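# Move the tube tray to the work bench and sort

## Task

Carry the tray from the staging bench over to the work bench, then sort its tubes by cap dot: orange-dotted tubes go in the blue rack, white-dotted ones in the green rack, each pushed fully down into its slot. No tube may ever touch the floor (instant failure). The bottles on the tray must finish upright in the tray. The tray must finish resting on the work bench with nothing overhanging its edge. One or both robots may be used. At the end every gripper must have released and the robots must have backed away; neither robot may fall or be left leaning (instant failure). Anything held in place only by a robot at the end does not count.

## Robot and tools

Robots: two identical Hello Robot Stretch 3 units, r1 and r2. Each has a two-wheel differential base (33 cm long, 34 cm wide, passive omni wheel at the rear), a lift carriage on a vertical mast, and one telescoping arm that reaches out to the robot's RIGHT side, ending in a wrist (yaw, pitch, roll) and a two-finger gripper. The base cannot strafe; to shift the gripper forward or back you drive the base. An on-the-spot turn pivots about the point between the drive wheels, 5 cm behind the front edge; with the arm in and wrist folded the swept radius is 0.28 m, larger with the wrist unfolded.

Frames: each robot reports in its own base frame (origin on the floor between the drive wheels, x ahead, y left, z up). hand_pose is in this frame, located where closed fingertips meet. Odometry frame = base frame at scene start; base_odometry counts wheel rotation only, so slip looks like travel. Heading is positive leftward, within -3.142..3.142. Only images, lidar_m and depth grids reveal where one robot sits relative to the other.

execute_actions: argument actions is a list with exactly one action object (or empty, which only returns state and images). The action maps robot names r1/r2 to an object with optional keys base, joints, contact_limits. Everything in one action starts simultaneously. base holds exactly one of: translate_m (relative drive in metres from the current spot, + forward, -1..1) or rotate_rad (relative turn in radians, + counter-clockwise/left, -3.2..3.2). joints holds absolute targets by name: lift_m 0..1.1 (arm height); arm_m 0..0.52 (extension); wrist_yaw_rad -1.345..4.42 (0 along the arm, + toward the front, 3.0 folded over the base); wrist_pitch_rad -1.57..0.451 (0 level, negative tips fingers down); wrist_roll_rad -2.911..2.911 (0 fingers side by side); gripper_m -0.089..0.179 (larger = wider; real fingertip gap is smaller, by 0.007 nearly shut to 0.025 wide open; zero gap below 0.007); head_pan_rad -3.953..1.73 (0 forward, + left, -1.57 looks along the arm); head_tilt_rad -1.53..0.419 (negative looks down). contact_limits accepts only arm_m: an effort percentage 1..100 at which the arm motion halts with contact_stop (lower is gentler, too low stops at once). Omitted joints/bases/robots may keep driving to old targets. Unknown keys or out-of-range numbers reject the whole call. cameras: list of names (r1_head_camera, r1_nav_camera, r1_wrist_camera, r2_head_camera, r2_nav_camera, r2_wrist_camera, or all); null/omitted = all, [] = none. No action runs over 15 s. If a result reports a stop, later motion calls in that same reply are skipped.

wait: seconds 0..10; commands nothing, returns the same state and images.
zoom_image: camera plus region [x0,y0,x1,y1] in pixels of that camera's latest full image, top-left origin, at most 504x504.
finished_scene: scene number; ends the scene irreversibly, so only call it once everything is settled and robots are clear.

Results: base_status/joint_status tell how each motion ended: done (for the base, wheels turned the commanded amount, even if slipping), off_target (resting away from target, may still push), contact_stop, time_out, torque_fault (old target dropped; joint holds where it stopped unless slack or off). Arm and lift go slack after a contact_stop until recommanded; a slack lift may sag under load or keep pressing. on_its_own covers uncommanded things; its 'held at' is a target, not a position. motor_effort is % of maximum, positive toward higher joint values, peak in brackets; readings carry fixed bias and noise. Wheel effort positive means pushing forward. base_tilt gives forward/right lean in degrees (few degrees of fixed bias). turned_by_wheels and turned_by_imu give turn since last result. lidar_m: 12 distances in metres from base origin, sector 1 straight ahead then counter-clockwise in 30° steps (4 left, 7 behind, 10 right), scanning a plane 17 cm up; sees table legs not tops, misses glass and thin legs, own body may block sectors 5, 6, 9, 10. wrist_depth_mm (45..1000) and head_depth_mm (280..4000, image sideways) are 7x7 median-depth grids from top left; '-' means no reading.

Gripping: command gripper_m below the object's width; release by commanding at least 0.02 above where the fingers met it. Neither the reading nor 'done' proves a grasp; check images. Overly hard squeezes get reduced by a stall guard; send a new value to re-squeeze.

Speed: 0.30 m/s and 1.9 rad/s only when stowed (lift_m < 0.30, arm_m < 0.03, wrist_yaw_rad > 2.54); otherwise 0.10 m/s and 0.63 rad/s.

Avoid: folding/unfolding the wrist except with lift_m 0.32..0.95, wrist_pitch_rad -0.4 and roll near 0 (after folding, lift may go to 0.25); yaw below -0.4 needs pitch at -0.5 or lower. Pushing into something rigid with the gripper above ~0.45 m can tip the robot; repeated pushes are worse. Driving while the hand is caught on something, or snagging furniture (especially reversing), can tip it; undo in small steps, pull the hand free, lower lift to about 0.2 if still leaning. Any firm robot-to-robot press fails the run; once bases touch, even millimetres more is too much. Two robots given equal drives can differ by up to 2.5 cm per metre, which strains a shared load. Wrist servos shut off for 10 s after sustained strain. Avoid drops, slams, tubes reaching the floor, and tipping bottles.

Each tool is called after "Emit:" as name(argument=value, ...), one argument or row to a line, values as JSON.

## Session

Emit:
execute_actions(
  actions=[],
)

Scene clock: 0.00 s.
r1.base_odometry: x=+0.000 y=+0.000 heading=+0.000 (m, m, rad; r1's odometry frame)
r1.turned_by_wheels: +0.000 (rad since the last result)
r1.turned_by_imu: +0.000 (rad since the last result)
r1.base_tilt: forward=-1.4 right=+1.7 (deg)
r1.lidar_m: 1.12 1.10 1.17 1.70 4.16 2.07 1.13 2.47 1.43 1.43 3.28 1.45
r1.head_depth_mm: 1408 1406 1411 1419 1416 1427 1437 / 1316 1314 1326 1323 1342 1351 1349 / 1241 1239 1249 1257 1260 1265 1266 / 1175 1177 1187 1192 1196 1195 1204 / 1118 1120 1136 1126 1126 1137 1150 / 1063 1066 1070 1079 1077 1086 1084 / 1019 1016 1020 1027 1031 1031 1031
r1.base_status: not commanded
r1.joint_positions: lift_m=+0.507 arm_m=-0.001 wrist_yaw_rad=+2.930 wrist_pitch_rad=-0.453 wrist_roll_rad=-0.013 gripper_m=+0.037 head_pan_rad=+0.007 head_tilt_rad=+0.010
r1.joint_status: not commanded
r1.motor_effort: left_wheel=+0 right_wheel=+0 lift_m=+23 arm_m=+0 wrist_yaw_rad=+0 wrist_pitch_rad=+8 wrist_roll_rad=+0 gripper_m=+0 head_pan_rad=-1 head_tilt_rad=+3 (%)
r1.hand_pose: x=+0.0249 y=+0.0708 z=+0.5123 quat_wxyz=(+0.230, +0.697, +0.087, +0.673) (m; r1's base frame)
r1.wrist_depth_mm: - - - - - - 818 / - - - - - - 869 / - - - - - - 902 / - - - - - - 939 / 911 884 942 911 930 884 885 / 744 748 - 737 781 730 746 / 642 636 651 642 630 645 634
r2.base_odometry: x=+0.000 y=+0.000 heading=+0.000 (m, m, rad; r2's odometry frame)
r2.turned_by_wheels: +0.000 (rad since the last result)
r2.turned_by_imu: +0.000 (rad since the last result)
r2.base_tilt: forward=+0.0 right=-0.9 (deg)
r2.lidar_m: 1.46 1.17 1.16 1.27 1.96 2.23 1.20 1.73 2.49 1.25 1.47 2.99
r2.head_depth_mm: 1914 3028 3478 3462 3544 2780 1933 / 1925 2562 2729 2718 2713 2634 1927 / 1902 2196 2213 2190 2222 2249 1956 / 1803 1833 1855 1872 1879 1896 1855 / 1609 1617 1624 1627 1634 1651 1632 / 1408 1414 1429 1432 1441 1443 1456 / 1263 1266 1274 1280 1289 1283 1294
r2.base_status: not commanded
r2.joint_positions: lift_m=+0.447 arm_m=+0.002 wrist_yaw_rad=+3.097 wrist_pitch_rad=-0.581 wrist_roll_rad=+0.015 gripper_m=+0.037 head_pan_rad=-0.017 head_tilt_rad=-0.014
r2.joint_status: not commanded
r2.motor_effort: left_wheel=-1 right_wheel=+0 lift_m=+35 arm_m=-1 wrist_yaw_rad=+0 wrist_pitch_rad=+3 wrist_roll_rad=+0 gripper_m=+0 head_pan_rad=+0 head_tilt_rad=+3 (%)
r2.hand_pose: x=-0.0122 y=+0.0539 z=+0.4251 quat_wxyz=(+0.219, +0.686, +0.186, +0.668) (m; r2's base frame)
r2.wrist_depth_mm: - - - - - - 936 / - - - - - - - / - - - - - 983 - / 906 859 - 889 884 859 832 / 750 756 745 754 751 730 729 / 664 654 644 647 642 627 628 / 581 578 - - 551 564 554
pictures: r1_head_camera (sideways: a quarter turn clockwise sets it upright), r1_nav_camera (sideways: a quarter turn counterclockwise sets it upright), r1_wrist_camera, r2_head_camera (sideways: a quarter turn clockwise sets it upright), r2_nav_camera (sideways: a quarter turn counterclockwise sets it upright), r2_wrist_camera
camera_calibration (this result's frames):
r1_head_camera: T_world_to_cam=[[-0.0187769, 0.0595485, -0.998049, 1.31672], [0.0355967, 0.997632, 0.0588539, -0.0751693], [0.99919, -0.0344221, -0.0208522, -0.0178797], [0, 0, 0, 1]] pos_world=[0.0452649, -0.00403274, 1.3182]
r1_nav_camera: T_world_to_cam=[[0.0345763, 0.0377597, 0.998688, -1.26089], [0.0585581, -0.997646, 0.0356929, 0.00373086], [0.997685, 0.0572472, -0.036706, -0.00288187], [0, 0, 0, 1]] pos_world=[0.0462537, 0.051498, 1.259]
r1_wrist_camera: T_world_to_cam=[[0.982351, -0.186894, 0.00752196, -0.00942875], [-0.0985584, -0.551383, -0.82841, 0.50465], [0.158972, 0.813048, -0.560072, 0.388096], [0, 0, 0, 1]] pos_world=[-0.00269679, -0.0390479, 0.635489]
r2_head_camera: T_world_to_cam=[[-0.0741201, 0.0213546, -0.997021, 1.32326], [0.0301949, 0.99936, 0.01916, -0.0289277], [0.996792, -0.0286848, -0.0747175, 0.0480705], [0, 0, 0, 1]] pos_world=[0.0510375, 0.00203035, 1.32347]
r2_nav_camera: T_world_to_cam=[[-0.00799246, -0.0131224, 0.999882, -1.26206], [-0.0529037, -0.998508, -0.0135273, 0.0753689], [0.998568, -0.0530056, 0.00728631, -0.0573491], [0, 0, 0, 1]] pos_world=[0.0511673, 0.0556554, 1.26334]
r2_wrist_camera: T_world_to_cam=[[0.995105, -0.0911145, -0.0382695, 0.0366183], [-0.0890518, -0.658821, -0.74701, 0.388981], [0.0428508, 0.746762, -0.66371, 0.39997], [0, 0, 0, 1]] pos_world=[-0.0189386, -0.0390766, 0.557439]
Images, in order (width x height): r1_head_camera 896x504, r1_nav_camera 672x504, r1_wrist_camera 644x364, r2_head_camera 896x504, r2_nav_camera 672x504, r2_wrist_camera 644x364.

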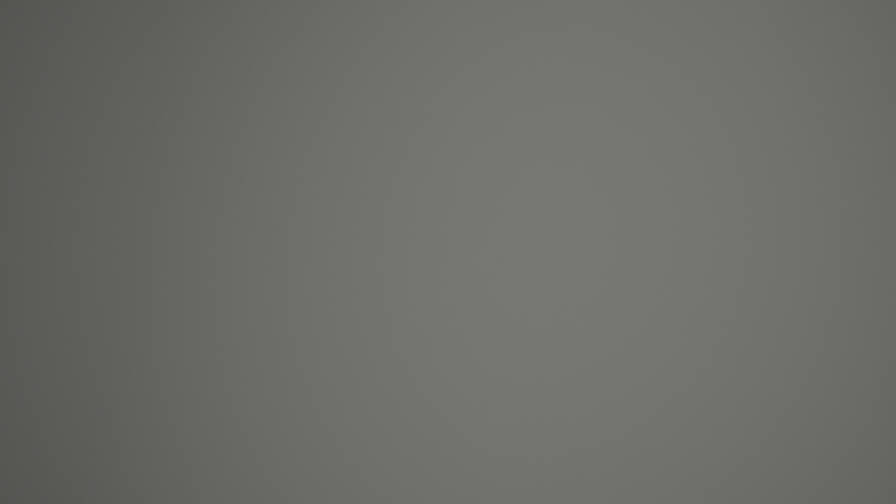

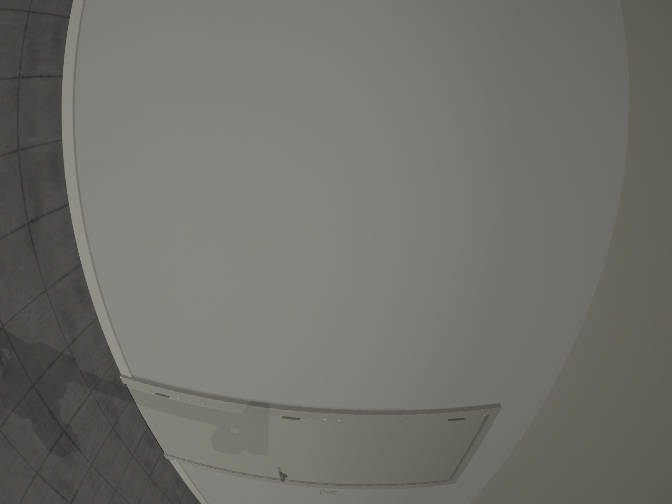

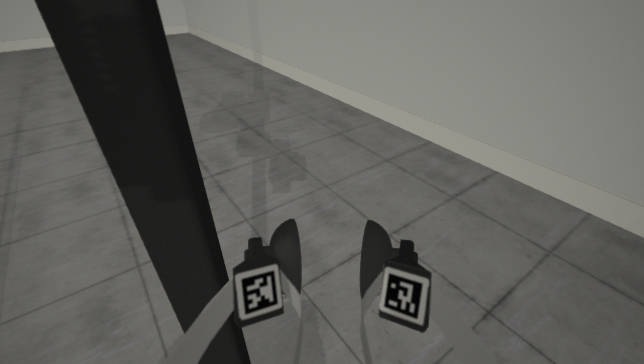

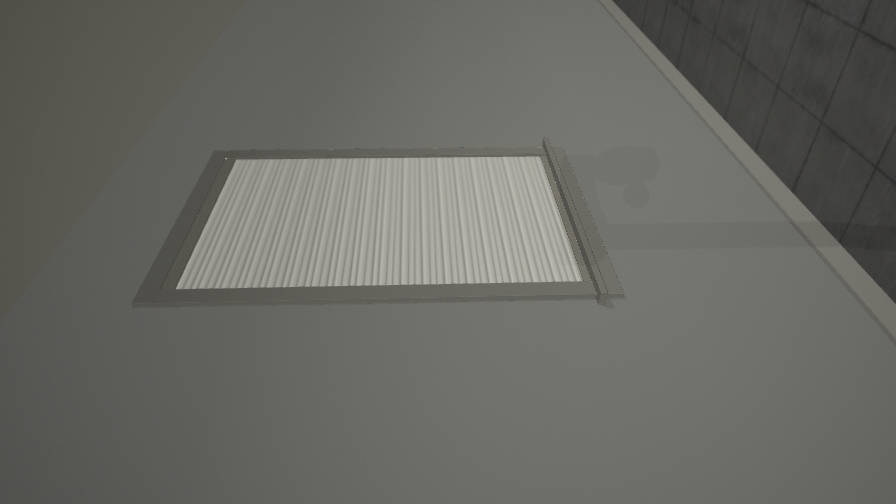

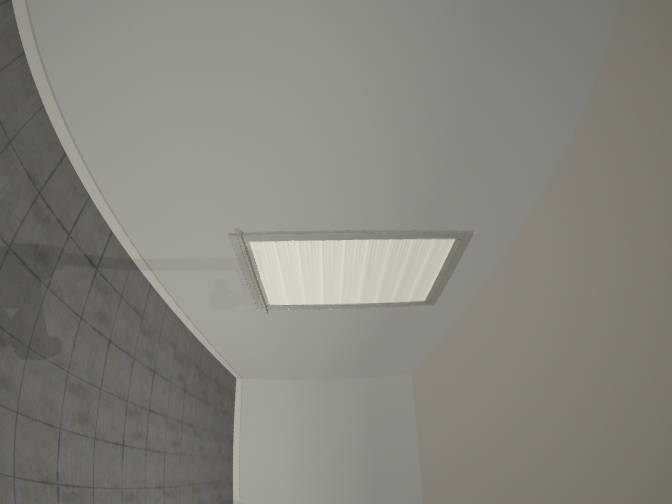

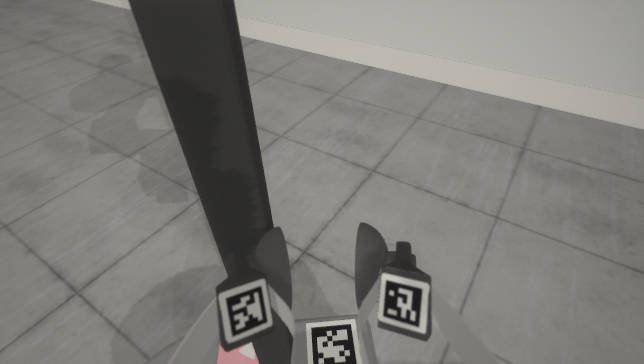

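Emit:
execute_actions(
  actions=[
    {"r1":{"base":{"rotate_rad":-1.13},"joints":{"lift_m":0.28,"wrist_pitch_rad":-0.4,"head_pan_rad":-0.65,"head_tilt_rad":-0.4}},"r2":{"base":{"rotate_rad":-0.68},"joints":{"lift_m":0.28,"wrist_pitch_rad":-0.4,"head_pan_rad":-0.65,"head_tilt_rad":-0.4}}},
  ],
  cameras=["r1_head_camera","r1_nav_camera","r2_head_camera","r2_nav_camera"],
)

Scene clock: 3.67 s.
r1.base_odometry: x=+0.000 y=+0.000 heading=-1.130 (m, m, rad; r1's odometry frame)
r1.turned_by_wheels: -1.130 (rad since the last result)
r1.turned_by_imu: -1.126 (rad since the last result)
r1.base_tilt: forward=-1.5 right=+1.7 (deg)
r1.lidar_m: 4.21 1.56 1.14 1.10 1.14 1.57 4.11 2.24 1.13 2.46 1.91 1.43
r1.head_depth_mm: 3657 3923 - 2799 2132 1683 1378 / - - 2028 2991 2157 1682 1379 / - - 2030 2543 2166 1690 1382 / - - 2040 1584 2017 1699 1382 / - - 1951 2887 2167 1697 1389 / - - 2299 3020 2189 1702 1395 / - - 3917 2898 2190 1701 1392
r1.base_status: done
r1.joint_positions: lift_m=+0.280 arm_m=-0.001 wrist_yaw_rad=+2.930 wrist_pitch_rad=-0.420 wrist_roll_rad=-0.013 gripper_m=+0.037 head_pan_rad=-0.643 head_tilt_rad=-0.395
r1.joint_status: all done
r1.motor_effort: left_wheel=+3(9) right_wheel=-1(6) lift_m=+18(21) arm_m=+0(0) wrist_yaw_rad=+0(0) wrist_pitch_rad=+12(12) wrist_roll_rad=+0(0) gripper_m=+0(1) head_pan_rad=-3(41) head_tilt_rad=-3(36) (%)
r1.hand_pose: x=+0.0258 y=+0.0750 z=+0.2925 quat_wxyz=(+0.219, +0.699, +0.075, +0.677) (m; r1's base frame)
r1.wrist_depth_mm: 885 - - - - - - / 982 - - - - - - / - - - - - - - / 760 - 751 739 744 737 752 / 595 598 595 598 626 591 595 / 496 496 - 515 517 495 491 / 436 - - - 412 424 421
r2.base_odometry: x=+0.000 y=+0.000 heading=-0.680 (m, m, rad; r2's odometry frame)
r2.turned_by_wheels: -0.680 (rad since the last result)
r2.turned_by_imu: -0.668 (rad since the last result)
r2.base_tilt: forward=+0.1 right=-0.8 (deg)
r2.lidar_m: 4.41 1.66 1.21 1.17 1.21 1.65 4.34 1.24 1.20 2.47 1.29 1.25
r2.head_depth_mm: 3535 3826 3948 1805 1982 1626 1306 / 3901 - - 1623 2145 1628 1314 / - - - 1401 1964 1575 1317 / - - 2437 2608 2145 1635 1316 / - - 2456 2957 2066 1634 1322 / - - - 2941 2139 1654 1318 / 3808 - - 3160 2163 1632 1320
r2.base_status: done
r2.joint_positions: lift_m=+0.281 arm_m=+0.002 wrist_yaw_rad=+3.097 wrist_pitch_rad=-0.420 wrist_roll_rad=+0.015 gripper_m=+0.037 head_pan_rad=-0.643 head_tilt_rad=-0.395
r2.joint_status: all done
r2.motor_effort: left_wheel=+0(3) right_wheel=-1(5) lift_m=+17(31) arm_m=-1(1) wrist_yaw_rad=-1(0) wrist_pitch_rad=+6(6) wrist_roll_rad=+0(0) gripper_m=+0(0) head_pan_rad=-5(46) head_tilt_rad=-3(31) (%)
r2.hand_pose: x=-0.0112 y=+0.0770 z=+0.2929 quat_wxyz=(+0.164, +0.699, +0.131, +0.683) (m; r2's base frame)
r2.wrist_depth_mm: - - - - - - - / - - - - - - - / - - - - - - - / 837 805 - 805 765 751 774 / 668 653 - 625 634 610 609 / 547 538 537 550 542 525 512 / 473 492 - - 439 447 446
pictures: r1_head_camera (sideways: a quarter turn clockwise sets it upright), r1_nav_camera (sideways: a quarter turn counterclockwise sets it upright), r2_head_camera (sideways: a quarter turn clockwise sets it upright), r2_nav_camera (sideways: a quarter turn counterclockwise sets it upright)
camera_calibration (this result's frames):
r1_head_camera: T_world_to_cam=[[-0.292513, 0.293746, -0.910027, 1.20328], [0.647609, 0.76105, 0.0374952, -0.0510702], [0.70359, -0.578373, -0.41285, 0.494145], [0, 0, 0, 1]] pos_world=[0.0373742, -0.0287928, 1.30094]
r1_nav_camera: T_world_to_cam=[[0.36309, -0.225167, 0.904138, -1.13929], [-0.548918, -0.835786, 0.0122939, 0.0379122], [0.752898, -0.500762, -0.427063, 0.50669], [0, 0, 0, 1]] pos_world=[0.0529916, 0.0288859, 1.246]
r2_head_camera: T_world_to_cam=[[-0.340182, 0.27999, -0.897709, 1.19512], [0.615152, 0.788305, 0.0127592, -0.0241548], [0.711241, -0.547887, -0.440404, 0.525766], [0, 0, 0, 1]] pos_world=[0.0474697, -0.0275192, 1.30473]
r2_nav_camera: T_world_to_cam=[[0.284057, -0.229371, 0.930968, -1.17363], [-0.630068, -0.776539, 0.000923515, 0.0600731], [0.722721, -0.586836, -0.365101, 0.429051], [0, 0, 0, 1]] pos_world=[0.0611453, 0.0292336, 1.24921]
Images, in order (width x height): r1_head_camera 896x504, r1_nav_camera 672x504, r2_head_camera 896x504, r2_nav_camera 672x504.

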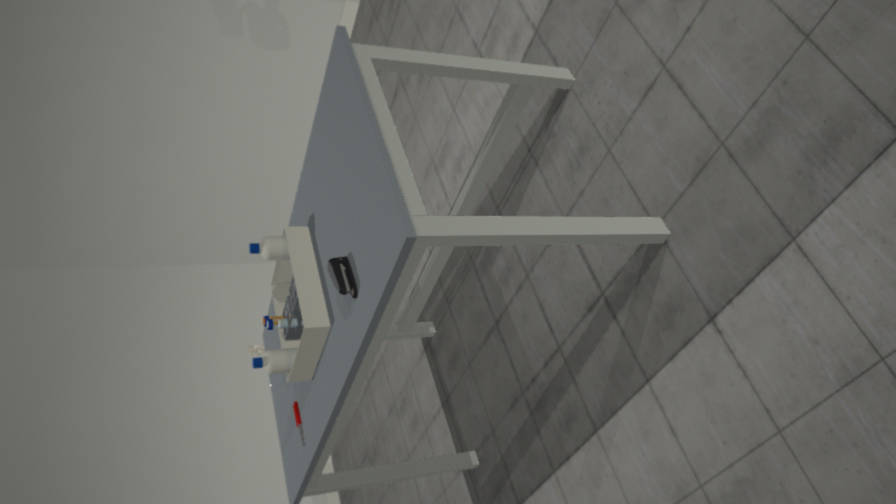

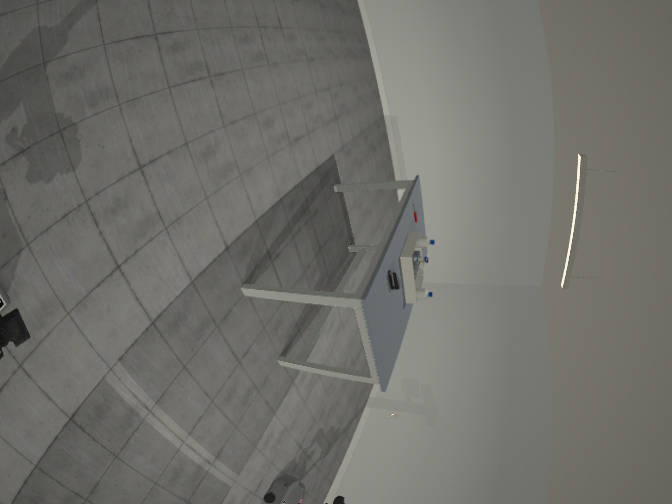

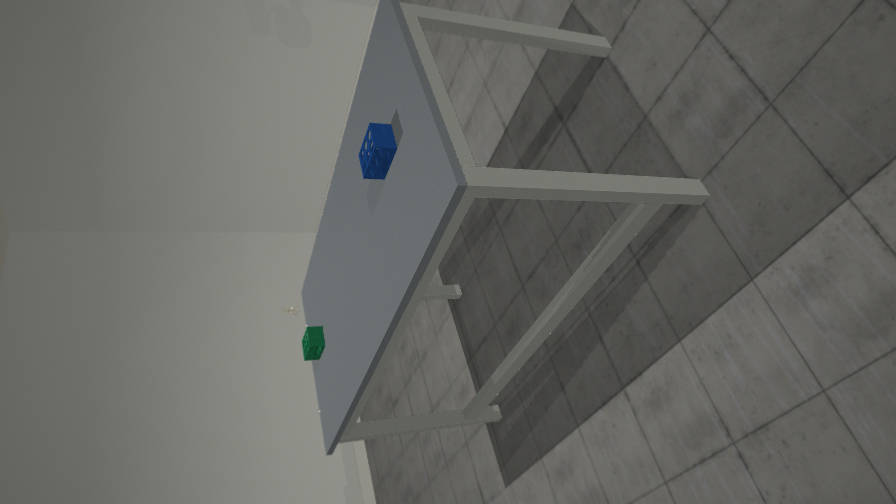

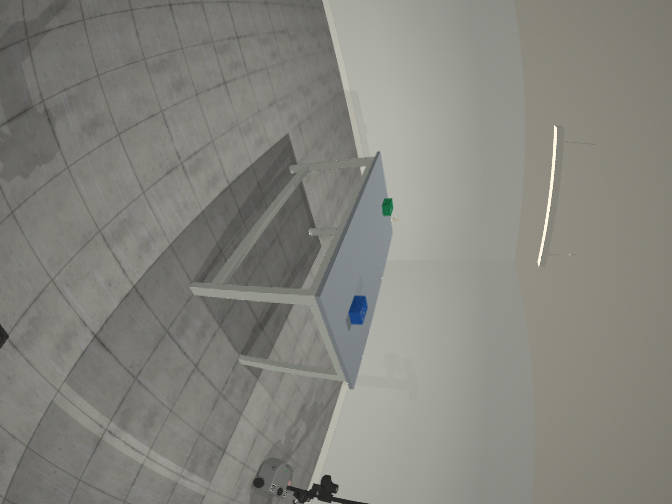

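Emit:
execute_actions(
  actions=[
    {"r1":{"base":{"rotate_rad":-0.353}},"r2":{"base":{"rotate_rad":0.56}}},
  ],
  cameras=[],
)

Emit:
execute_actions(
  actions=[
    {"r1":{"base":{"translate_m":1}},"r2":{"base":{"translate_m":-0.9}}},
  ],
  cameras=[],
)

Emit:
execute_actions(
  actions=[
    {"r1":{"base":{"translate_m":0.3},"joints":{"head_pan_rad":-1.57,"head_tilt_rad":-0.8}},"r2":{"base":{"rotate_rad":-0.385},"joints":{"lift_m":0.5,"head_pan_rad":-1.57,"head_tilt_rad":-0.8}}},
  ],
  cameras=[],
)

Emit:
execute_actions(
  actions=[
    {"r1":{"base":{"translate_m":0.65},"joints":{"lift_m":0.94}},"r2":{"base":{"translate_m":-0.77},"joints":{"lift_m":0.94}}},
  ],
  cameras=[],
)

Emit:
execute_actions(
  actions=[
    {"r1":{"base":{"rotate_rad":0.353},"joints":{"wrist_yaw_rad":0.8}},"r2":{"base":{"rotate_rad":-0.175},"joints":{"wrist_yaw_rad":0.8}}},
  ],
  cameras=[],
)

Emit:
execute_actions(
  actions=[
    {"r1":{"joints":{"lift_m":1.08,"wrist_yaw_rad":0,"wrist_pitch_rad":-1.57,"wrist_roll_rad":-1.57,"gripper_m":0.06,"arm_m":0.15}},"r2":{"joints":{"lift_m":1.08,"wrist_yaw_rad":0,"wrist_pitch_rad":-1.57,"wrist_roll_rad":-1.57,"gripper_m":0.06,"arm_m":0.15}}},
  ],
  cameras=["r1_head_camera","r1_wrist_camera","r2_head_camera","r2_wrist_camera"],
)

Scene clock: 6.93 s.
r1.base_odometry: x=+0.000 y=+0.000 heading=-1.483 (m, m, rad; r1's odometry frame)
r1.turned_by_wheels: -0.353 (rad since the last result)
r1.turned_by_imu: -0.350 (rad since the last result)
r1.base_tilt: forward=-1.5 right=+1.6 (deg)
r1.lidar_m: 2.68 2.61 1.35 1.11 1.10 1.22 1.93 2.26 1.13 1.13 2.47 1.43
r1.head_depth_mm: 3108 3304 3554 2990 2138 1682 1375 / 3275 3540 3720 2978 2145 1673 1383 / 3456 3668 3924 2987 2144 1679 1392 / 3614 3934 - 3013 2163 1691 1387 / 3744 - - 2833 2162 1704 1392 / - - 2067 2612 2186 1691 1401 / - - 1999 1502 1953 1695 1390
r1.base_status: done
r1.joint_positions: lift_m=+0.280 arm_m=-0.001 wrist_yaw_rad=+2.930 wrist_pitch_rad=-0.420 wrist_roll_rad=-0.013 gripper_m=+0.037 head_pan_rad=-0.643 head_tilt_rad=-0.395
r1.joint_status: not commanded
r1.motor_effort: left_wheel=+3(10) right_wheel=-1(6) lift_m=+18(18) arm_m=+0(1) wrist_yaw_rad=+0(0) wrist_pitch_rad=+12(12) wrist_roll_rad=+0(0) gripper_m=+0(0) head_pan_rad=-5(3) head_tilt_rad=-3(3) (%)
r1.hand_pose: x=+0.0258 y=+0.0750 z=+0.2925 quat_wxyz=(+0.219, +0.699, +0.075, +0.677) (m; r1's base frame)
r1.wrist_depth_mm: 803 - - - - - - / 836 - - - - - - / 905 - - - - - - / 750 - 756 753 761 760 763 / 596 591 592 596 617 590 605 / 491 493 - 513 509 495 497 / 437 - - - 410 422 422
r2.base_odometry: x=+0.000 y=+0.000 heading=-0.120 (m, m, rad; r2's odometry frame)
r2.turned_by_wheels: +0.560 (rad since the last result)
r2.turned_by_imu: +0.547 (rad since the last result)
r2.base_tilt: forward=-0.2 right=-0.9 (deg)
r2.lidar_m: 1.61 1.20 1.17 1.22 1.70 4.33 1.21 1.21 2.47 1.25 1.26 4.20
r2.head_depth_mm: 3830 - 2407 3100 2042 1622 1317 / 3717 - - 2922 2131 1627 1310 / 3738 - - 3153 2160 1639 1318 / 3752 - - 3137 2149 1636 1325 / 3676 - - 3133 2186 1637 1315 / 3575 3945 - 3193 2147 1637 1316 / 3642 3879 - 3189 2157 1640 1322
r2.base_status: done
r2.joint_positions: lift_m=+0.281 arm_m=+0.002 wrist_yaw_rad=+3.097 wrist_pitch_rad=-0.420 wrist_roll_rad=+0.015 gripper_m=+0.037 head_pan_rad=-0.643 head_tilt_rad=-0.395
r2.joint_status: not commanded
r2.motor_effort: left_wheel=-2(6) right_wheel=+2(6) lift_m=+17(17) arm_m=-1(1) wrist_yaw_rad=+0(0) wrist_pitch_rad=+5(5) wrist_roll_rad=+0(0) gripper_m=+0(1) head_pan_rad=-4(3) head_tilt_rad=-3(2) (%)
r2.hand_pose: x=-0.0112 y=+0.0770 z=+0.2929 quat_wxyz=(+0.164, +0.699, +0.131, +0.683) (m; r2's base frame)
r2.wrist_depth_mm: - - - - - - 944 / - - - - - - 990 / - - - - - 981 981 / 808 844 - 796 779 755 750 / 651 656 - 641 634 605 598 / 552 541 534 538 535 518 511 / 474 493 - - 439 450 439
pictures: none
No camera images: the call's "cameras" was empty. Leave "cameras" out to get every camera's image.

Scene clock: 12.03 s.
r1.base_odometry: x=+0.088 y=-0.996 heading=-1.483 (m, m, rad; r1's odometry frame)
r1.turned_by_wheels: +0.000 (rad since the last result)
r1.turned_by_imu: +0.001 (rad since the last result)
r1.base_tilt: forward=-1.4 right=+1.6 (deg)
r1.lidar_m: 1.67 3.40 1.74 1.44 1.44 1.59 2.52 1.69 2.00 3.31 0.60 1.36
r1.head_depth_mm: 2793 2986 3252 1234 896 1431 1379 / 2977 3207 3366 1242 898 746 852 / 3129 3341 3554 1246 904 818 1386 / 3245 3541 3818 1256 899 1592 1386 / 3534 3763 - 1210 904 1678 1381 / 3646 - - 1149 955 1699 1391 / 3898 - - 1158 1028 1701 1389
r1.base_status: done
r1.joint_positions: lift_m=+0.280 arm_m=-0.001 wrist_yaw_rad=+2.930 wrist_pitch_rad=-0.419 wrist_roll_rad=-0.013 gripper_m=+0.037 head_pan_rad=-0.643 head_tilt_rad=-0.396
r1.joint_status: not commanded
r1.motor_effort: left_wheel=+3(13) right_wheel=-1(4) lift_m=+19(19) arm_m=+0(0) wrist_yaw_rad=+0(0) wrist_pitch_rad=+11(11) wrist_roll_rad=+0(0) gripper_m=+0(0) head_pan_rad=-5(3) head_tilt_rad=-2(3) (%)
r1.hand_pose: x=+0.0258 y=+0.0751 z=+0.2926 quat_wxyz=(+0.219, +0.699, +0.075, +0.677) (m; r1's base frame)
r1.wrist_depth_mm: - - - - - - - / - - - - - - - / - - - - - - - / 749 - 749 755 759 767 751 / 604 600 589 601 614 593 604 / 493 495 - 508 514 488 488 / 440 - - - 414 426 421
r2.base_odometry: x=-0.894 y=+0.108 heading=-0.120 (m, m, rad; r2's odometry frame)
r2.turned_by_wheels: +0.000 (rad since the last result)
r2.turned_by_imu: +0.000 (rad since the last result)
r2.base_tilt: forward=+0.0 right=-0.8 (deg)
r2.lidar_m: 2.25 1.68 1.63 1.71 2.38 1.45 0.57 0.41 0.41 3.28 1.71 1.73
r2.head_depth_mm: - - 2387 2906 2132 1627 1314 / - - 2396 2960 2136 1646 1316 / - - 2758 2771 2040 1640 1316 / - - - 3116 2163 1627 1321 / - - - 3170 2163 1638 1322 / - - - 3122 2153 1638 1320 / - - - 3161 2163 1638 1321
r2.base_status: done
r2.joint_positions: lift_m=+0.281 arm_m=+0.002 wrist_yaw_rad=+3.097 wrist_pitch_rad=-0.419 wrist_roll_rad=+0.015 gripper_m=+0.037 head_pan_rad=-0.643 head_tilt_rad=-0.396
r2.joint_status: not commanded
r2.motor_effort: left_wheel=-2(7) right_wheel=+1(3) lift_m=+18(18) arm_m=-2(1) wrist_yaw_rad=-1(0) wrist_pitch_rad=+5(5) wrist_roll_rad=+1(0) gripper_m=+0(1) head_pan_rad=-4(4) head_tilt_rad=-2(3) (%)
r2.hand_pose: x=-0.0112 y=+0.0771 z=+0.2930 quat_wxyz=(+0.164, +0.699, +0.131, +0.683) (m; r2's base frame)
r2.wrist_depth_mm: - - - - - - - / - - - - - - - / - - - - - 998 969 / 855 814 - 797 792 777 738 / 659 643 - 642 639 619 622 / 551 541 536 541 541 509 511 / 468 496 - - 441 450 445
pictures: none
No camera images: the call's "cameras" was empty. Leave "cameras" out to get every camera's image.

Scene clock: 14.87 s.
r1.base_odometry: x=+0.114 y=-1.295 heading=-1.483 (m, m, rad; r1's odometry frame)
r1.turned_by_wheels: +0.000 (rad since the last result)
r1.turned_by_imu: +0.001 (rad since the last result)
r1.base_tilt: forward=-1.5 right=+1.6 (deg)
r1.lidar_m: 1.38 3.34 1.88 1.53 1.51 1.71 2.71 1.93 2.17 0.49 1.13 1.25
r1.head_depth_mm: 3393 2553 2046 1722 1462 1288 1138 / 3282 2590 2066 1722 1486 1292 1144 / 3141 2622 2070 1707 1470 1282 1151 / 3050 2568 2045 1701 1464 1290 1164 / 3055 2555 2072 718 952 1244 1145 / 2876 2380 836 702 1446 1291 1146 / 2719 1049 842 700 1415 1290 1146
r1.base_status: done
r1.joint_positions: lift_m=+0.280 arm_m=-0.001 wrist_yaw_rad=+2.930 wrist_pitch_rad=-0.419 wrist_roll_rad=-0.013 gripper_m=+0.037 head_pan_rad=-1.563 head_tilt_rad=-0.790
r1.joint_status: all done
r1.motor_effort: left_wheel=+3(12) right_wheel=-2(5) lift_m=+18(18) arm_m=+1(1) wrist_yaw_rad=+0(1) wrist_pitch_rad=+11(11) wrist_roll_rad=+0(0) gripper_m=+0(0) head_pan_rad=-3(42) head_tilt_rad=-7(41) (%)
r1.hand_pose: x=+0.0258 y=+0.0751 z=+0.2927 quat_wxyz=(+0.219, +0.699, +0.075, +0.677) (m; r1's base frame)
r1.wrist_depth_mm: - - - - - - - / - - - - - - - / - - - - - - - / 747 - 749 755 760 764 748 / 601 601 594 605 628 597 596 / 495 494 - 515 514 492 499 / 438 - - - 412 421 424
r2.base_odometry: x=-0.894 y=+0.108 heading=-0.505 (m, m, rad; r2's odometry frame)
r2.turned_by_wheels: -0.385 (rad since the last result)
r2.turned_by_imu: -0.377 (rad since the last result)
r2.base_tilt: forward=+0.0 right=-0.7 (deg)
r2.lidar_m: 3.91 2.01 1.64 1.63 1.81 2.84 0.98 0.50 0.41 1.04 3.44 1.71
r2.head_depth_mm: 2523 2742 886 717 627 1260 1105 / 2638 1672 922 712 626 1065 1143 / 2688 2836 2150 1756 1469 1239 1146 / 2701 2932 2190 1746 1465 1265 1161 / 2761 2865 2192 1742 1462 1261 1105 / 2822 2853 2170 1751 1464 1262 1106 / 2877 2830 2183 1747 1461 1257 1100
r2.base_status: done
r2.joint_positions: lift_m=+0.499 arm_m=+0.002 wrist_yaw_rad=+3.097 wrist_pitch_rad=-0.419 wrist_roll_rad=+0.015 gripper_m=+0.037 head_pan_rad=-1.563 head_tilt_rad=-0.790
r2.joint_status: all done
r2.motor_effort: left_wheel=+1(5) right_wheel=-2(5) lift_m=+53(57) arm_m=-1(2) wrist_yaw_rad=+0(0) wrist_pitch_rad=+5(5) wrist_roll_rad=+0(0) gripper_m=+0(0) head_pan_rad=-5(47) head_tilt_rad=-5(36) (%)
r2.hand_pose: x=-0.0112 y=+0.0771 z=+0.5118 quat_wxyz=(+0.164, +0.699, +0.131, +0.683) (m; r2's base frame)
r2.wrist_depth_mm: - - - - - - - / - - - - - - - / - - - - - - - / - - - - - - - / - - - - 995 959 969 / 868 830 833 817 836 804 777 / 747 716 - 706 673 695 685
pictures: none
No camera images: the call's "cameras" was empty. Leave "cameras" out to get every camera's image.

Scene clock: 23.73 s.
r1.base_odometry: x=+0.172 y=-1.942 heading=-1.482 (m, m, rad; r1's odometry frame)
r1.turned_by_wheels: +0.000 (rad since the last result)
r1.turned_by_imu: +0.001 (rad since the last result)
r1.base_tilt: forward=-1.3 right=+1.6 (deg)
r1.lidar_m: 0.73 2.76 2.16 1.75 1.74 1.95 3.09 0.75 1.11 0.91 0.91 1.01
r1.head_depth_mm: 3168 1047 856 - - 1281 1150 / 3132 1050 840 736 - 1266 1159 / 2967 1054 839 736 - - - / 2948 1051 839 719 - - - / 2839 2549 817 714 - 524 1164 / 2689 982 781 697 605 515 1145 / 2593 2579 823 696 585 524 1102
r1.base_status: done
r1.joint_positions: lift_m=+0.940 arm_m=-0.001 wrist_yaw_rad=+2.930 wrist_pitch_rad=-0.419 wrist_roll_rad=-0.013 gripper_m=+0.037 head_pan_rad=-1.563 head_tilt_rad=-0.790
r1.joint_status: all done
r1.motor_effort: left_wheel=+2(12) right_wheel=-2(5) lift_m=+27(29) arm_m=+0(1) wrist_yaw_rad=+1(0) wrist_pitch_rad=+11(11) wrist_roll_rad=+0(0) gripper_m=+0(0) head_pan_rad=-4(4) head_tilt_rad=-7(7) (%)
r1.hand_pose: x=+0.0258 y=+0.0751 z=+0.9522 quat_wxyz=(+0.219, +0.699, +0.075, +0.677) (m; r1's base frame)
r1.wrist_depth_mm: - - - - - - - / - - - - - - - / - - - - - - - / - - - - - - - / - - - - - - - / - - - - - - - / - - - - - - -
r2.base_odometry: x=-1.567 y=+0.480 heading=-0.505 (m, m, rad; r2's odometry frame)
r2.turned_by_wheels: +0.000 (rad since the last result)
r2.turned_by_imu: -0.001 (rad since the last result)
r2.base_tilt: forward=-0.1 right=-0.7 (deg)
r2.lidar_m: 4.21 2.17 1.77 1.76 1.95 2.84 0.67 0.34 0.28 0.28 0.31 0.49
r2.head_depth_mm: 2466 2708 744 - - 513 1065 / 947 2691 856 709 - 525 1127 / 2575 2749 852 691 - - - / 2611 2831 872 604 - 1212 - / 2651 2858 881 723 - 1225 1070 / 2712 2894 889 712 602 1212 1086 / 2749 2884 888 712 597 1210 1085
r2.base_status: done
r2.joint_positions: lift_m=+0.939 arm_m=+0.002 wrist_yaw_rad=+3.097 wrist_pitch_rad=-0.419 wrist_roll_rad=+0.015 gripper_m=+0.037 head_pan_rad=-1.563 head_tilt_rad=-0.790
r2.joint_status: all done
r2.motor_effort: left_wheel=+1(2) right_wheel=-2(5) lift_m=+53(55) arm_m=-1(1) wrist_yaw_rad=+0(0) wrist_pitch_rad=+5(5) wrist_roll_rad=+0(0) gripper_m=+0(0) head_pan_rad=-3(5) head_tilt_rad=-6(6) (%)
r2.hand_pose: x=-0.0112 y=+0.0771 z=+0.9518 quat_wxyz=(+0.164, +0.699, +0.130, +0.683) (m; r2's base frame)
r2.wrist_depth_mm: - - - - - - - / - - - - - - - / - - - - - - - / - - - - - - - / - - - - - - - / - - - - - - - / - - - - - - -
pictures: none
No camera images: the call's "cameras" was empty. Leave "cameras" out to get every camera's image.

Scene clock: 25.90 s.
r1.base_odometry: x=+0.172 y=-1.942 heading=-1.130 (m, m, rad; r1's odometry frame)
r1.turned_by_wheels: +0.353 (rad since the last result)
r1.turned_by_imu: +0.352 (rad since the last result)
r1.base_tilt: forward=-1.3 right=+1.6 (deg)
r1.lidar_m: 2.76 2.49 1.82 1.74 1.81 2.51 2.48 0.75 0.94 0.91 0.94 0.73
r1.head_depth_mm: 2712 2595 855 - - 876 1150 / 2646 2573 821 698 - - 1142 / 2689 779 783 731 - - 1149 / 2633 1347 833 705 - 1230 1148 / 2706 2543 743 714 - 882 1144 / 2654 2542 716 554 - 534 1141 / 2677 2581 835 718 600 534 1139
r1.base_status: done
r1.joint_positions: lift_m=+0.940 arm_m=-0.001 wrist_yaw_rad=+0.803 wrist_pitch_rad=-0.419 wrist_roll_rad=-0.013 gripper_m=+0.037 head_pan_rad=-1.563 head_tilt_rad=-0.790
r1.joint_status: all done
r1.motor_effort: left_wheel=-3(7) right_wheel=+2(4) lift_m=+27(27) arm_m=+1(0) wrist_yaw_rad=-3(2) wrist_pitch_rad=+11(11) wrist_roll_rad=+0(0) gripper_m=+0(1) head_pan_rad=-3(4) head_tilt_rad=-7(7) (%)
r1.hand_pose: x=+0.1399 y=-0.3000 z=+0.9522 quat_wxyz=(+0.698, +0.405, -0.574, +0.137) (m; r1's base frame)
r1.wrist_depth_mm: - - - - - - - / - - - - - - - / - - 770 761 757 - - / - 570 563 563 561 541 451 / - 467 446 448 460 243 341 / - - 384 368 321 253 344 / - - 314 316 309 260 314
r2.base_odometry: x=-1.567 y=+0.480 heading=-0.680 (m, m, rad; r2's odometry frame)
r2.turned_by_wheels: -0.175 (rad since the last result)
r2.turned_by_imu: -0.172 (rad since the last result)
r2.base_tilt: forward=+0.0 right=-0.8 (deg)
r2.lidar_m: 2.44 2.50 1.83 1.76 1.83 2.50 2.83 0.40 0.29 0.28 0.29 0.40
r2.head_depth_mm: 2585 2782 889 - - 1213 1069 / 2560 2646 752 729 - - 1072 / 854 2781 823 730 - - 1066 / 1183 2760 847 690 - 1204 1063 / 2563 2781 847 562 - 1189 1067 / 2569 2785 887 758 583 547 1066 / 2593 2790 865 714 582 547 1063
r2.base_status: done
r2.joint_positions: lift_m=+0.939 arm_m=+0.002 wrist_yaw_rad=+0.804 wrist_pitch_rad=-0.419 wrist_roll_rad=+0.015 gripper_m=+0.037 head_pan_rad=-1.563 head_tilt_rad=-0.790
r2.joint_status: all done
r2.motor_effort: left_wheel=+1(4) right_wheel=-2(4) lift_m=+52(53) arm_m=-1(1) wrist_yaw_rad=-4(4) wrist_pitch_rad=+5(5) wrist_roll_rad=+0(0) gripper_m=+0(0) head_pan_rad=-4(5) head_tilt_rad=-5(5) (%)
r2.hand_pose: x=+0.1400 y=-0.3027 z=+0.9518 quat_wxyz=(+0.690, +0.407, -0.584, +0.132) (m; r2's base frame)
r2.wrist_depth_mm: - - - - - - - / - - - - - - - / - - - 775 715 756 - / - 606 600 593 579 568 489 / - 488 476 476 475 452 231 / - 421 402 394 394 290 225 / - - 333 340 330 269 254
pictures: none
No camera images: the call's "cameras" was empty. Leave "cameras" out to get every camera's image.

Scene clock: 28.27 s.
r1.base_odometry: x=+0.172 y=-1.942 heading=-1.130 (m, m, rad; r1's odometry frame)
r1.turned_by_wheels: +0.000 (rad since the last result)
r1.turned_by_imu: +0.000 (rad since the last result)
r1.base_tilt: forward=-1.5 right=+1.7 (deg)
r1.lidar_m: 2.76 2.49 1.83 1.74 1.80 2.51 2.49 0.75 0.94 0.91 0.95 0.73
r1.head_depth_mm: - 2585 841 699 600 544 1151 / - - 770 644 600 545 1146 / - - - 698 590 544 1145 / - - 796 694 595 544 1146 / 2647 2707 724 606 600 543 1134 / 2657 2685 557 595 598 534 1143 / 2643 2595 830 701 599 534 1140
r1.base_status: not commanded
r1.joint_positions: lift_m=+1.080 arm_m=+0.150 wrist_yaw_rad=+0.002 wrist_pitch_rad=-1.547 wrist_roll_rad=-1.567 gripper_m=+0.060 head_pan_rad=-1.563 head_tilt_rad=-0.790
r1.joint_status: all done
joint sent to its limit — the command would take r1.wrist_pitch_rad past its lower limit, so that joint was sent only as far as its limit.
r1.motor_effort: left_wheel=-3(3) right_wheel=+2(2) lift_m=+27(28) arm_m=+4(3) wrist_yaw_rad=-2(4) wrist_pitch_rad=-6(10) wrist_roll_rad=-2(1) gripper_m=+0(76) head_pan_rad=-4(3) head_tilt_rad=-6(7) (%)
r1.hand_pose: x=-0.0214 y=-0.2767 z=+0.9617 quat_wxyz=(+0.715, +0.699, +0.000, -0.001) (m; r1's base frame)
r1.wrist_depth_mm: - - - 332 330 307 204 / - - - 340 338 272 203 / - - - 345 345 316 336 / - - - 355 351 346 346 / - - - 360 359 351 352 / - - - 372 - 364 357 / - - - 381 379 346 339
r2.base_odometry: x=-1.567 y=+0.480 heading=-0.680 (m, m, rad; r2's odometry frame)
r2.turned_by_wheels: +0.000 (rad since the last result)
r2.turned_by_imu: -0.001 (rad since the last result)
r2.base_tilt: forward=+0.0 right=-0.8 (deg)
r2.lidar_m: 2.44 2.51 1.83 1.76 1.83 2.50 2.83 0.40 0.29 0.28 0.29 0.40
r2.head_depth_mm: - 2765 889 693 597 546 1070 / - - 707 707 598 546 1068 / - - - 691 591 545 1065 / 1214 2768 754 692 596 546 1066 / 2551 2798 - 601 596 547 1070 / 2593 2804 840 713 595 546 1069 / 2576 2759 858 712 596 545 1069
r2.base_status: not commanded
r2.joint_positions: lift_m=+1.079 arm_m=+0.150 wrist_yaw_rad=+0.003 wrist_pitch_rad=-1.558 wrist_roll_rad=-1.563 gripper_m=+0.060 head_pan_rad=-1.563 head_tilt_rad=-0.790
r2.joint_status: all done
joint sent to its limit — the command would take r2.wrist_pitch_rad past its lower limit, so that joint was sent only as far as its limit.
r2.motor_effort: left_wheel=+1(1) right_wheel=-2(2) lift_m=+52(55) arm_m=+2(6) wrist_yaw_rad=-3(4) wrist_pitch_rad=-3(4) wrist_roll_rad=-2(3) gripper_m=+1(90) head_pan_rad=-2(3) head_tilt_rad=-5(5) (%)
r2.hand_pose: x=-0.0214 y=-0.2739 z=+0.9615 quat_wxyz=(+0.711, +0.703, -0.002, -0.002) (m; r2's base frame)
r2.wrist_depth_mm: - - - 338 342 349 345 / - - - 348 350 310 220 / - - - 355 362 307 225 / - - - 366 365 365 365 / - - - 371 373 370 378 / - - - 379 - 382 387 / - - - 388 392 387 370
pictures: r1_head_camera (sideways: a quarter turn clockwise sets it upright), r1_wrist_camera, r2_head_camera (sideways: a quarter turn clockwise sets it upright), r2_wrist_camera
camera_calibration (this result's frames):
r1_head_camera: T_world_to_cam=[[0.0542234, 0.729331, -0.682008, 0.9039], [0.997885, -0.0641072, 0.0107818, -0.0184164], [-0.0358582, -0.68115, -0.731265, 0.912899], [0, 0, 0, 1]] pos_world=[0.00209988, -0.0386013, 1.28424]
r1_wrist_camera: T_world_to_cam=[[0.00139243, -0.999985, 0.00526669, -0.276132], [-0.990078, -0.00063855, 0.14052, -0.11771], [-0.140515, -0.00541009, -0.990064, 1.11032], [0, 0, 0, 1]] pos_world=[0.0398585, -0.270196, 1.11728]
r2_head_camera: T_world_to_cam=[[0.0143744, 0.75214, -0.658846, 0.881576], [0.999872, -0.015431, 0.00419875, -0.0153525], [-0.00700858, -0.658822, -0.752266, 0.935847], [0, 0, 0, 1]] pos_world=[0.00923732, -0.0467489, 1.28489]
r2_wrist_camera: T_world_to_cam=[[-0.0488684, -0.998375, 0.0293127, -0.299345], [-0.988336, 0.0525733, 0.142923, -0.107176], [-0.144232, -0.0219864, -0.9893, 1.09964], [0, 0, 0, 1]] pos_world=[0.0380488, -0.269047, 1.11196]
Images, in order (width x height): r1_head_camera 896x504, r1_wrist_camera 644x364, r2_head_camera 896x504, r2_wrist_camera 644x364.

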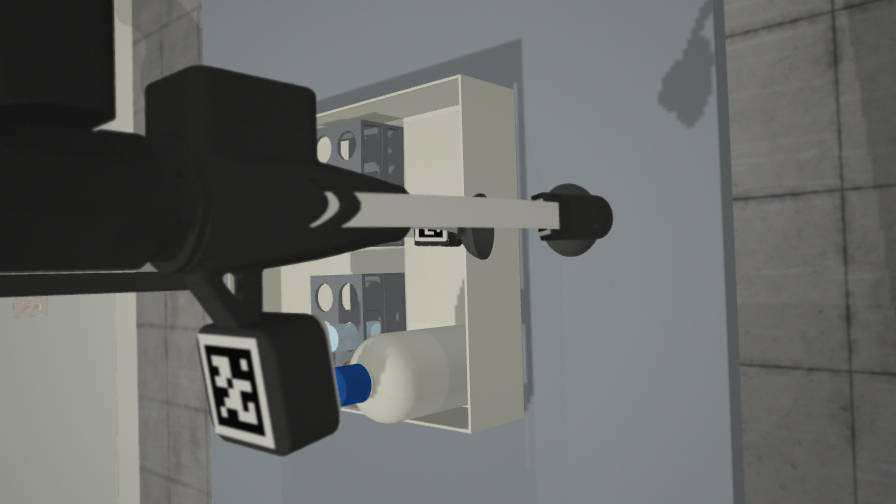

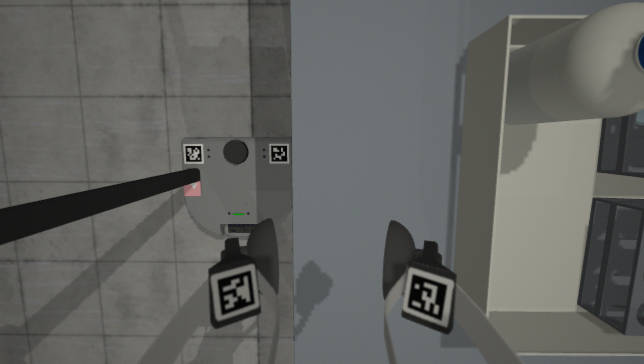

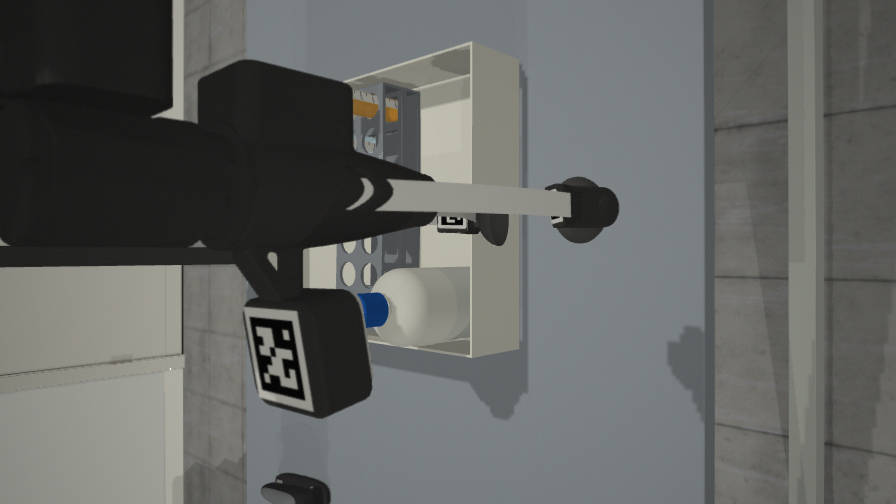

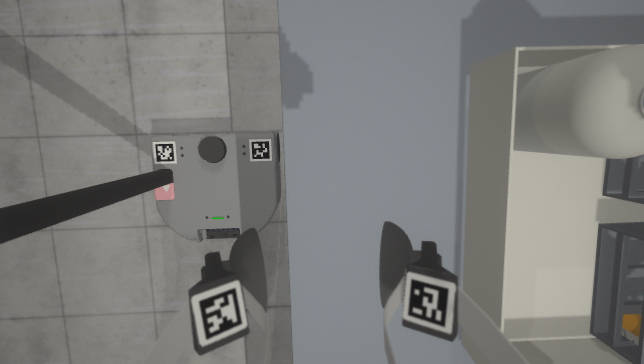

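Emit:
execute_actions(
  actions=[
    {"r1":{"base":{"translate_m":-0.016},"joints":{"lift_m":1.01,"arm_m":0.293}},"r2":{"base":{"translate_m":-0.05},"joints":{"lift_m":1.0,"arm_m":0.31}}},
  ],
  cameras=["r1_head_camera","r1_wrist_camera","r2_head_camera","r2_wrist_camera"],
)

Scene clock: 31.17 s.
r1.base_odometry: x=+0.165 y=-1.928 heading=-1.130 (m, m, rad; r1's odometry frame)
r1.turned_by_wheels: +0.000 (rad since the last result)
r1.turned_by_imu: +0.000 (rad since the last result)
r1.base_tilt: forward=-1.5 right=+1.5 (deg)
r1.lidar_m: 2.77 2.48 1.83 1.74 1.81 2.51 2.47 0.73 0.94 0.91 0.95 0.74
r1.head_depth_mm: 2805 2588 841 703 601 545 1142 / - 2554 843 683 601 544 1153 / - - 763 697 602 545 1139 / - - 813 623 599 545 1146 / 685 1335 735 620 600 544 1143 / 2664 2705 688 583 599 533 1150 / 2668 2583 841 685 599 534 1138
r1.base_status: done
r1.joint_positions: lift_m=+1.010 arm_m=+0.293 wrist_yaw_rad=+0.001 wrist_pitch_rad=-1.548 wrist_roll_rad=-1.567 gripper_m=+0.060 head_pan_rad=-1.563 head_tilt_rad=-0.790
r1.joint_status: all done
r1.motor_effort: left_wheel=-3(9) right_wheel=+2(4) lift_m=+18(24) arm_m=+4(3) wrist_yaw_rad=-1(2) wrist_pitch_rad=-5(6) wrist_roll_rad=-2(2) gripper_m=+1(0) head_pan_rad=-4(4) head_tilt_rad=-6(7) (%)
r1.hand_pose: x=-0.0214 y=-0.4194 z=+0.8923 quat_wxyz=(+0.715, +0.699, -0.001, -0.001) (m; r1's base frame)
r1.wrist_depth_mm: 989 270 266 264 134 133 206 / - 275 270 270 183 263 207 / - 280 278 276 276 272 214 / - 288 284 283 279 278 275 / - 294 292 289 287 282 229 / - 301 - 296 - 286 231 / - - 306 301 296 267 236
r2.base_odometry: x=-1.606 y=+0.512 heading=-0.680 (m, m, rad; r2's odometry frame)
r2.turned_by_wheels: +0.000 (rad since the last result)
r2.turned_by_imu: +0.000 (rad since the last result)
r2.base_tilt: forward=-0.1 right=-0.7 (deg)
r2.lidar_m: 2.49 2.51 1.83 1.77 1.82 2.49 2.78 0.40 0.29 0.28 0.29 0.40
r2.head_depth_mm: - 2749 886 712 598 546 1062 / - 2617 887 696 598 547 1069 / - - 721 712 598 547 1065 / 668 841 809 712 597 547 1067 / 2456 2751 755 604 598 547 1062 / 2575 2788 885 622 596 546 1069 / 2584 2778 890 710 596 545 1065
r2.base_status: done
r2.joint_positions: lift_m=+1.001 arm_m=+0.310 wrist_yaw_rad=+0.002 wrist_pitch_rad=-1.559 wrist_roll_rad=-1.563 gripper_m=+0.060 head_pan_rad=-1.563 head_tilt_rad=-0.790
r2.joint_status: all done
r2.motor_effort: left_wheel=+0(1) right_wheel=-1(5) lift_m=+17(49) arm_m=+2(2) wrist_yaw_rad=-2(2) wrist_pitch_rad=-2(2) wrist_roll_rad=-2(2) gripper_m=+1(1) head_pan_rad=-3(4) head_tilt_rad=-5(5) (%)
r2.hand_pose: x=-0.0214 y=-0.4336 z=+0.8829 quat_wxyz=(+0.711, +0.703, -0.002, -0.002) (m; r2's base frame)
r2.wrist_depth_mm: 991 259 261 260 131 238 211 / 996 264 266 269 216 270 216 / - 268 274 275 274 275 221 / - 276 279 281 282 284 286 / - 281 285 285 289 288 231 / - 287 288 294 - 291 235 / - 296 299 298 298 267 238
pictures: r1_head_camera (sideways: a quarter turn clockwise sets it upright), r1_wrist_camera, r2_head_camera (sideways: a quarter turn clockwise sets it upright), r2_wrist_camera
camera_calibration (this result's frames):
r1_head_camera: T_world_to_cam=[[0.0542234, 0.729341, -0.681998, 0.903886], [0.997885, -0.0641075, 0.0107808, -0.0184151], [-0.0358583, -0.68114, -0.731274, 0.912911], [0, 0, 0, 1]] pos_world=[0.00209988, -0.038601, 1.28424]
r1_wrist_camera: T_world_to_cam=[[0.00100203, -0.999991, 0.004141, -0.417484], [-0.990076, -0.000410149, 0.140532, -0.107944], [-0.140529, -0.00424072, -0.990068, 1.0413], [0, 0, 0, 1]] pos_world=[0.0398779, -0.413109, 1.04786]
r2_head_camera: T_world_to_cam=[[0.0143964, 0.75214, -0.658846, 0.881576], [0.999872, -0.0154602, 0.00419874, -0.0153524], [-0.00702783, -0.658822, -0.752266, 0.935847], [0, 0, 0, 1]] pos_world=[0.00923595, -0.046749, 1.28489]
r2_wrist_camera: T_world_to_cam=[[-0.049335, -0.998387, 0.0280982, -0.455408], [-0.988311, 0.0528615, 0.142996, -0.0874587], [-0.144251, -0.020715, -0.989324, 1.0189], [0, 0, 0, 1]] pos_world=[0.0380728, -0.428943, 1.03332]
Images, in order (width x height): r1_head_camera 896x504, r1_wrist_camera 644x364, r2_head_camera 896x504, r2_wrist_camera 644x364.

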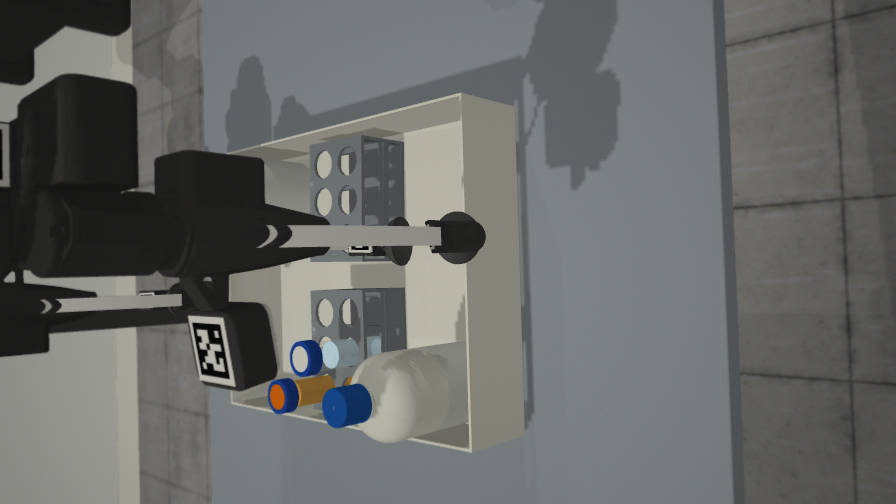

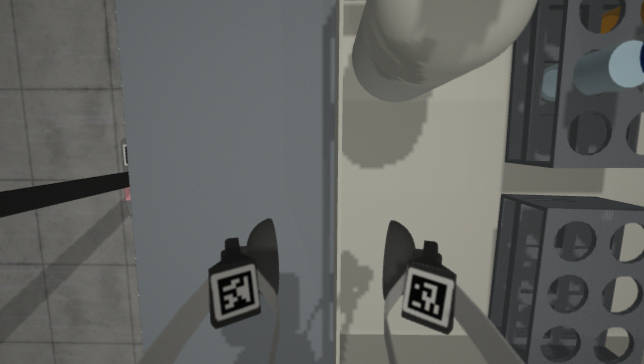

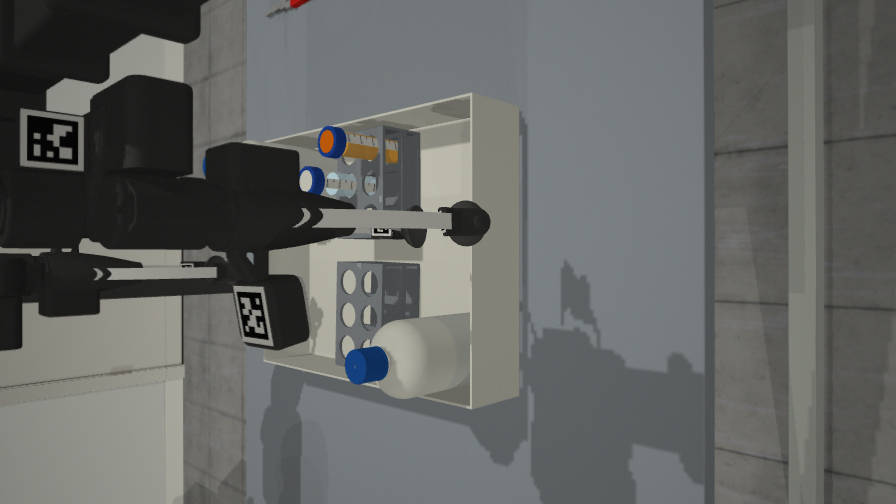

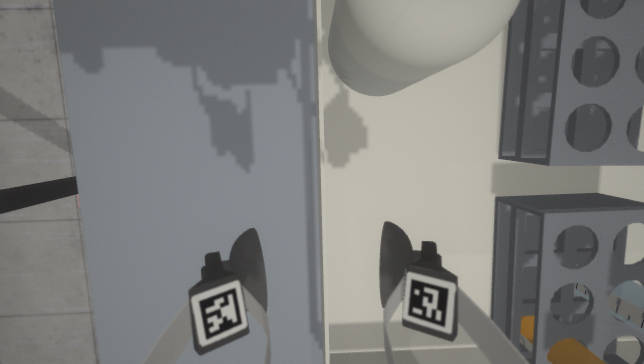

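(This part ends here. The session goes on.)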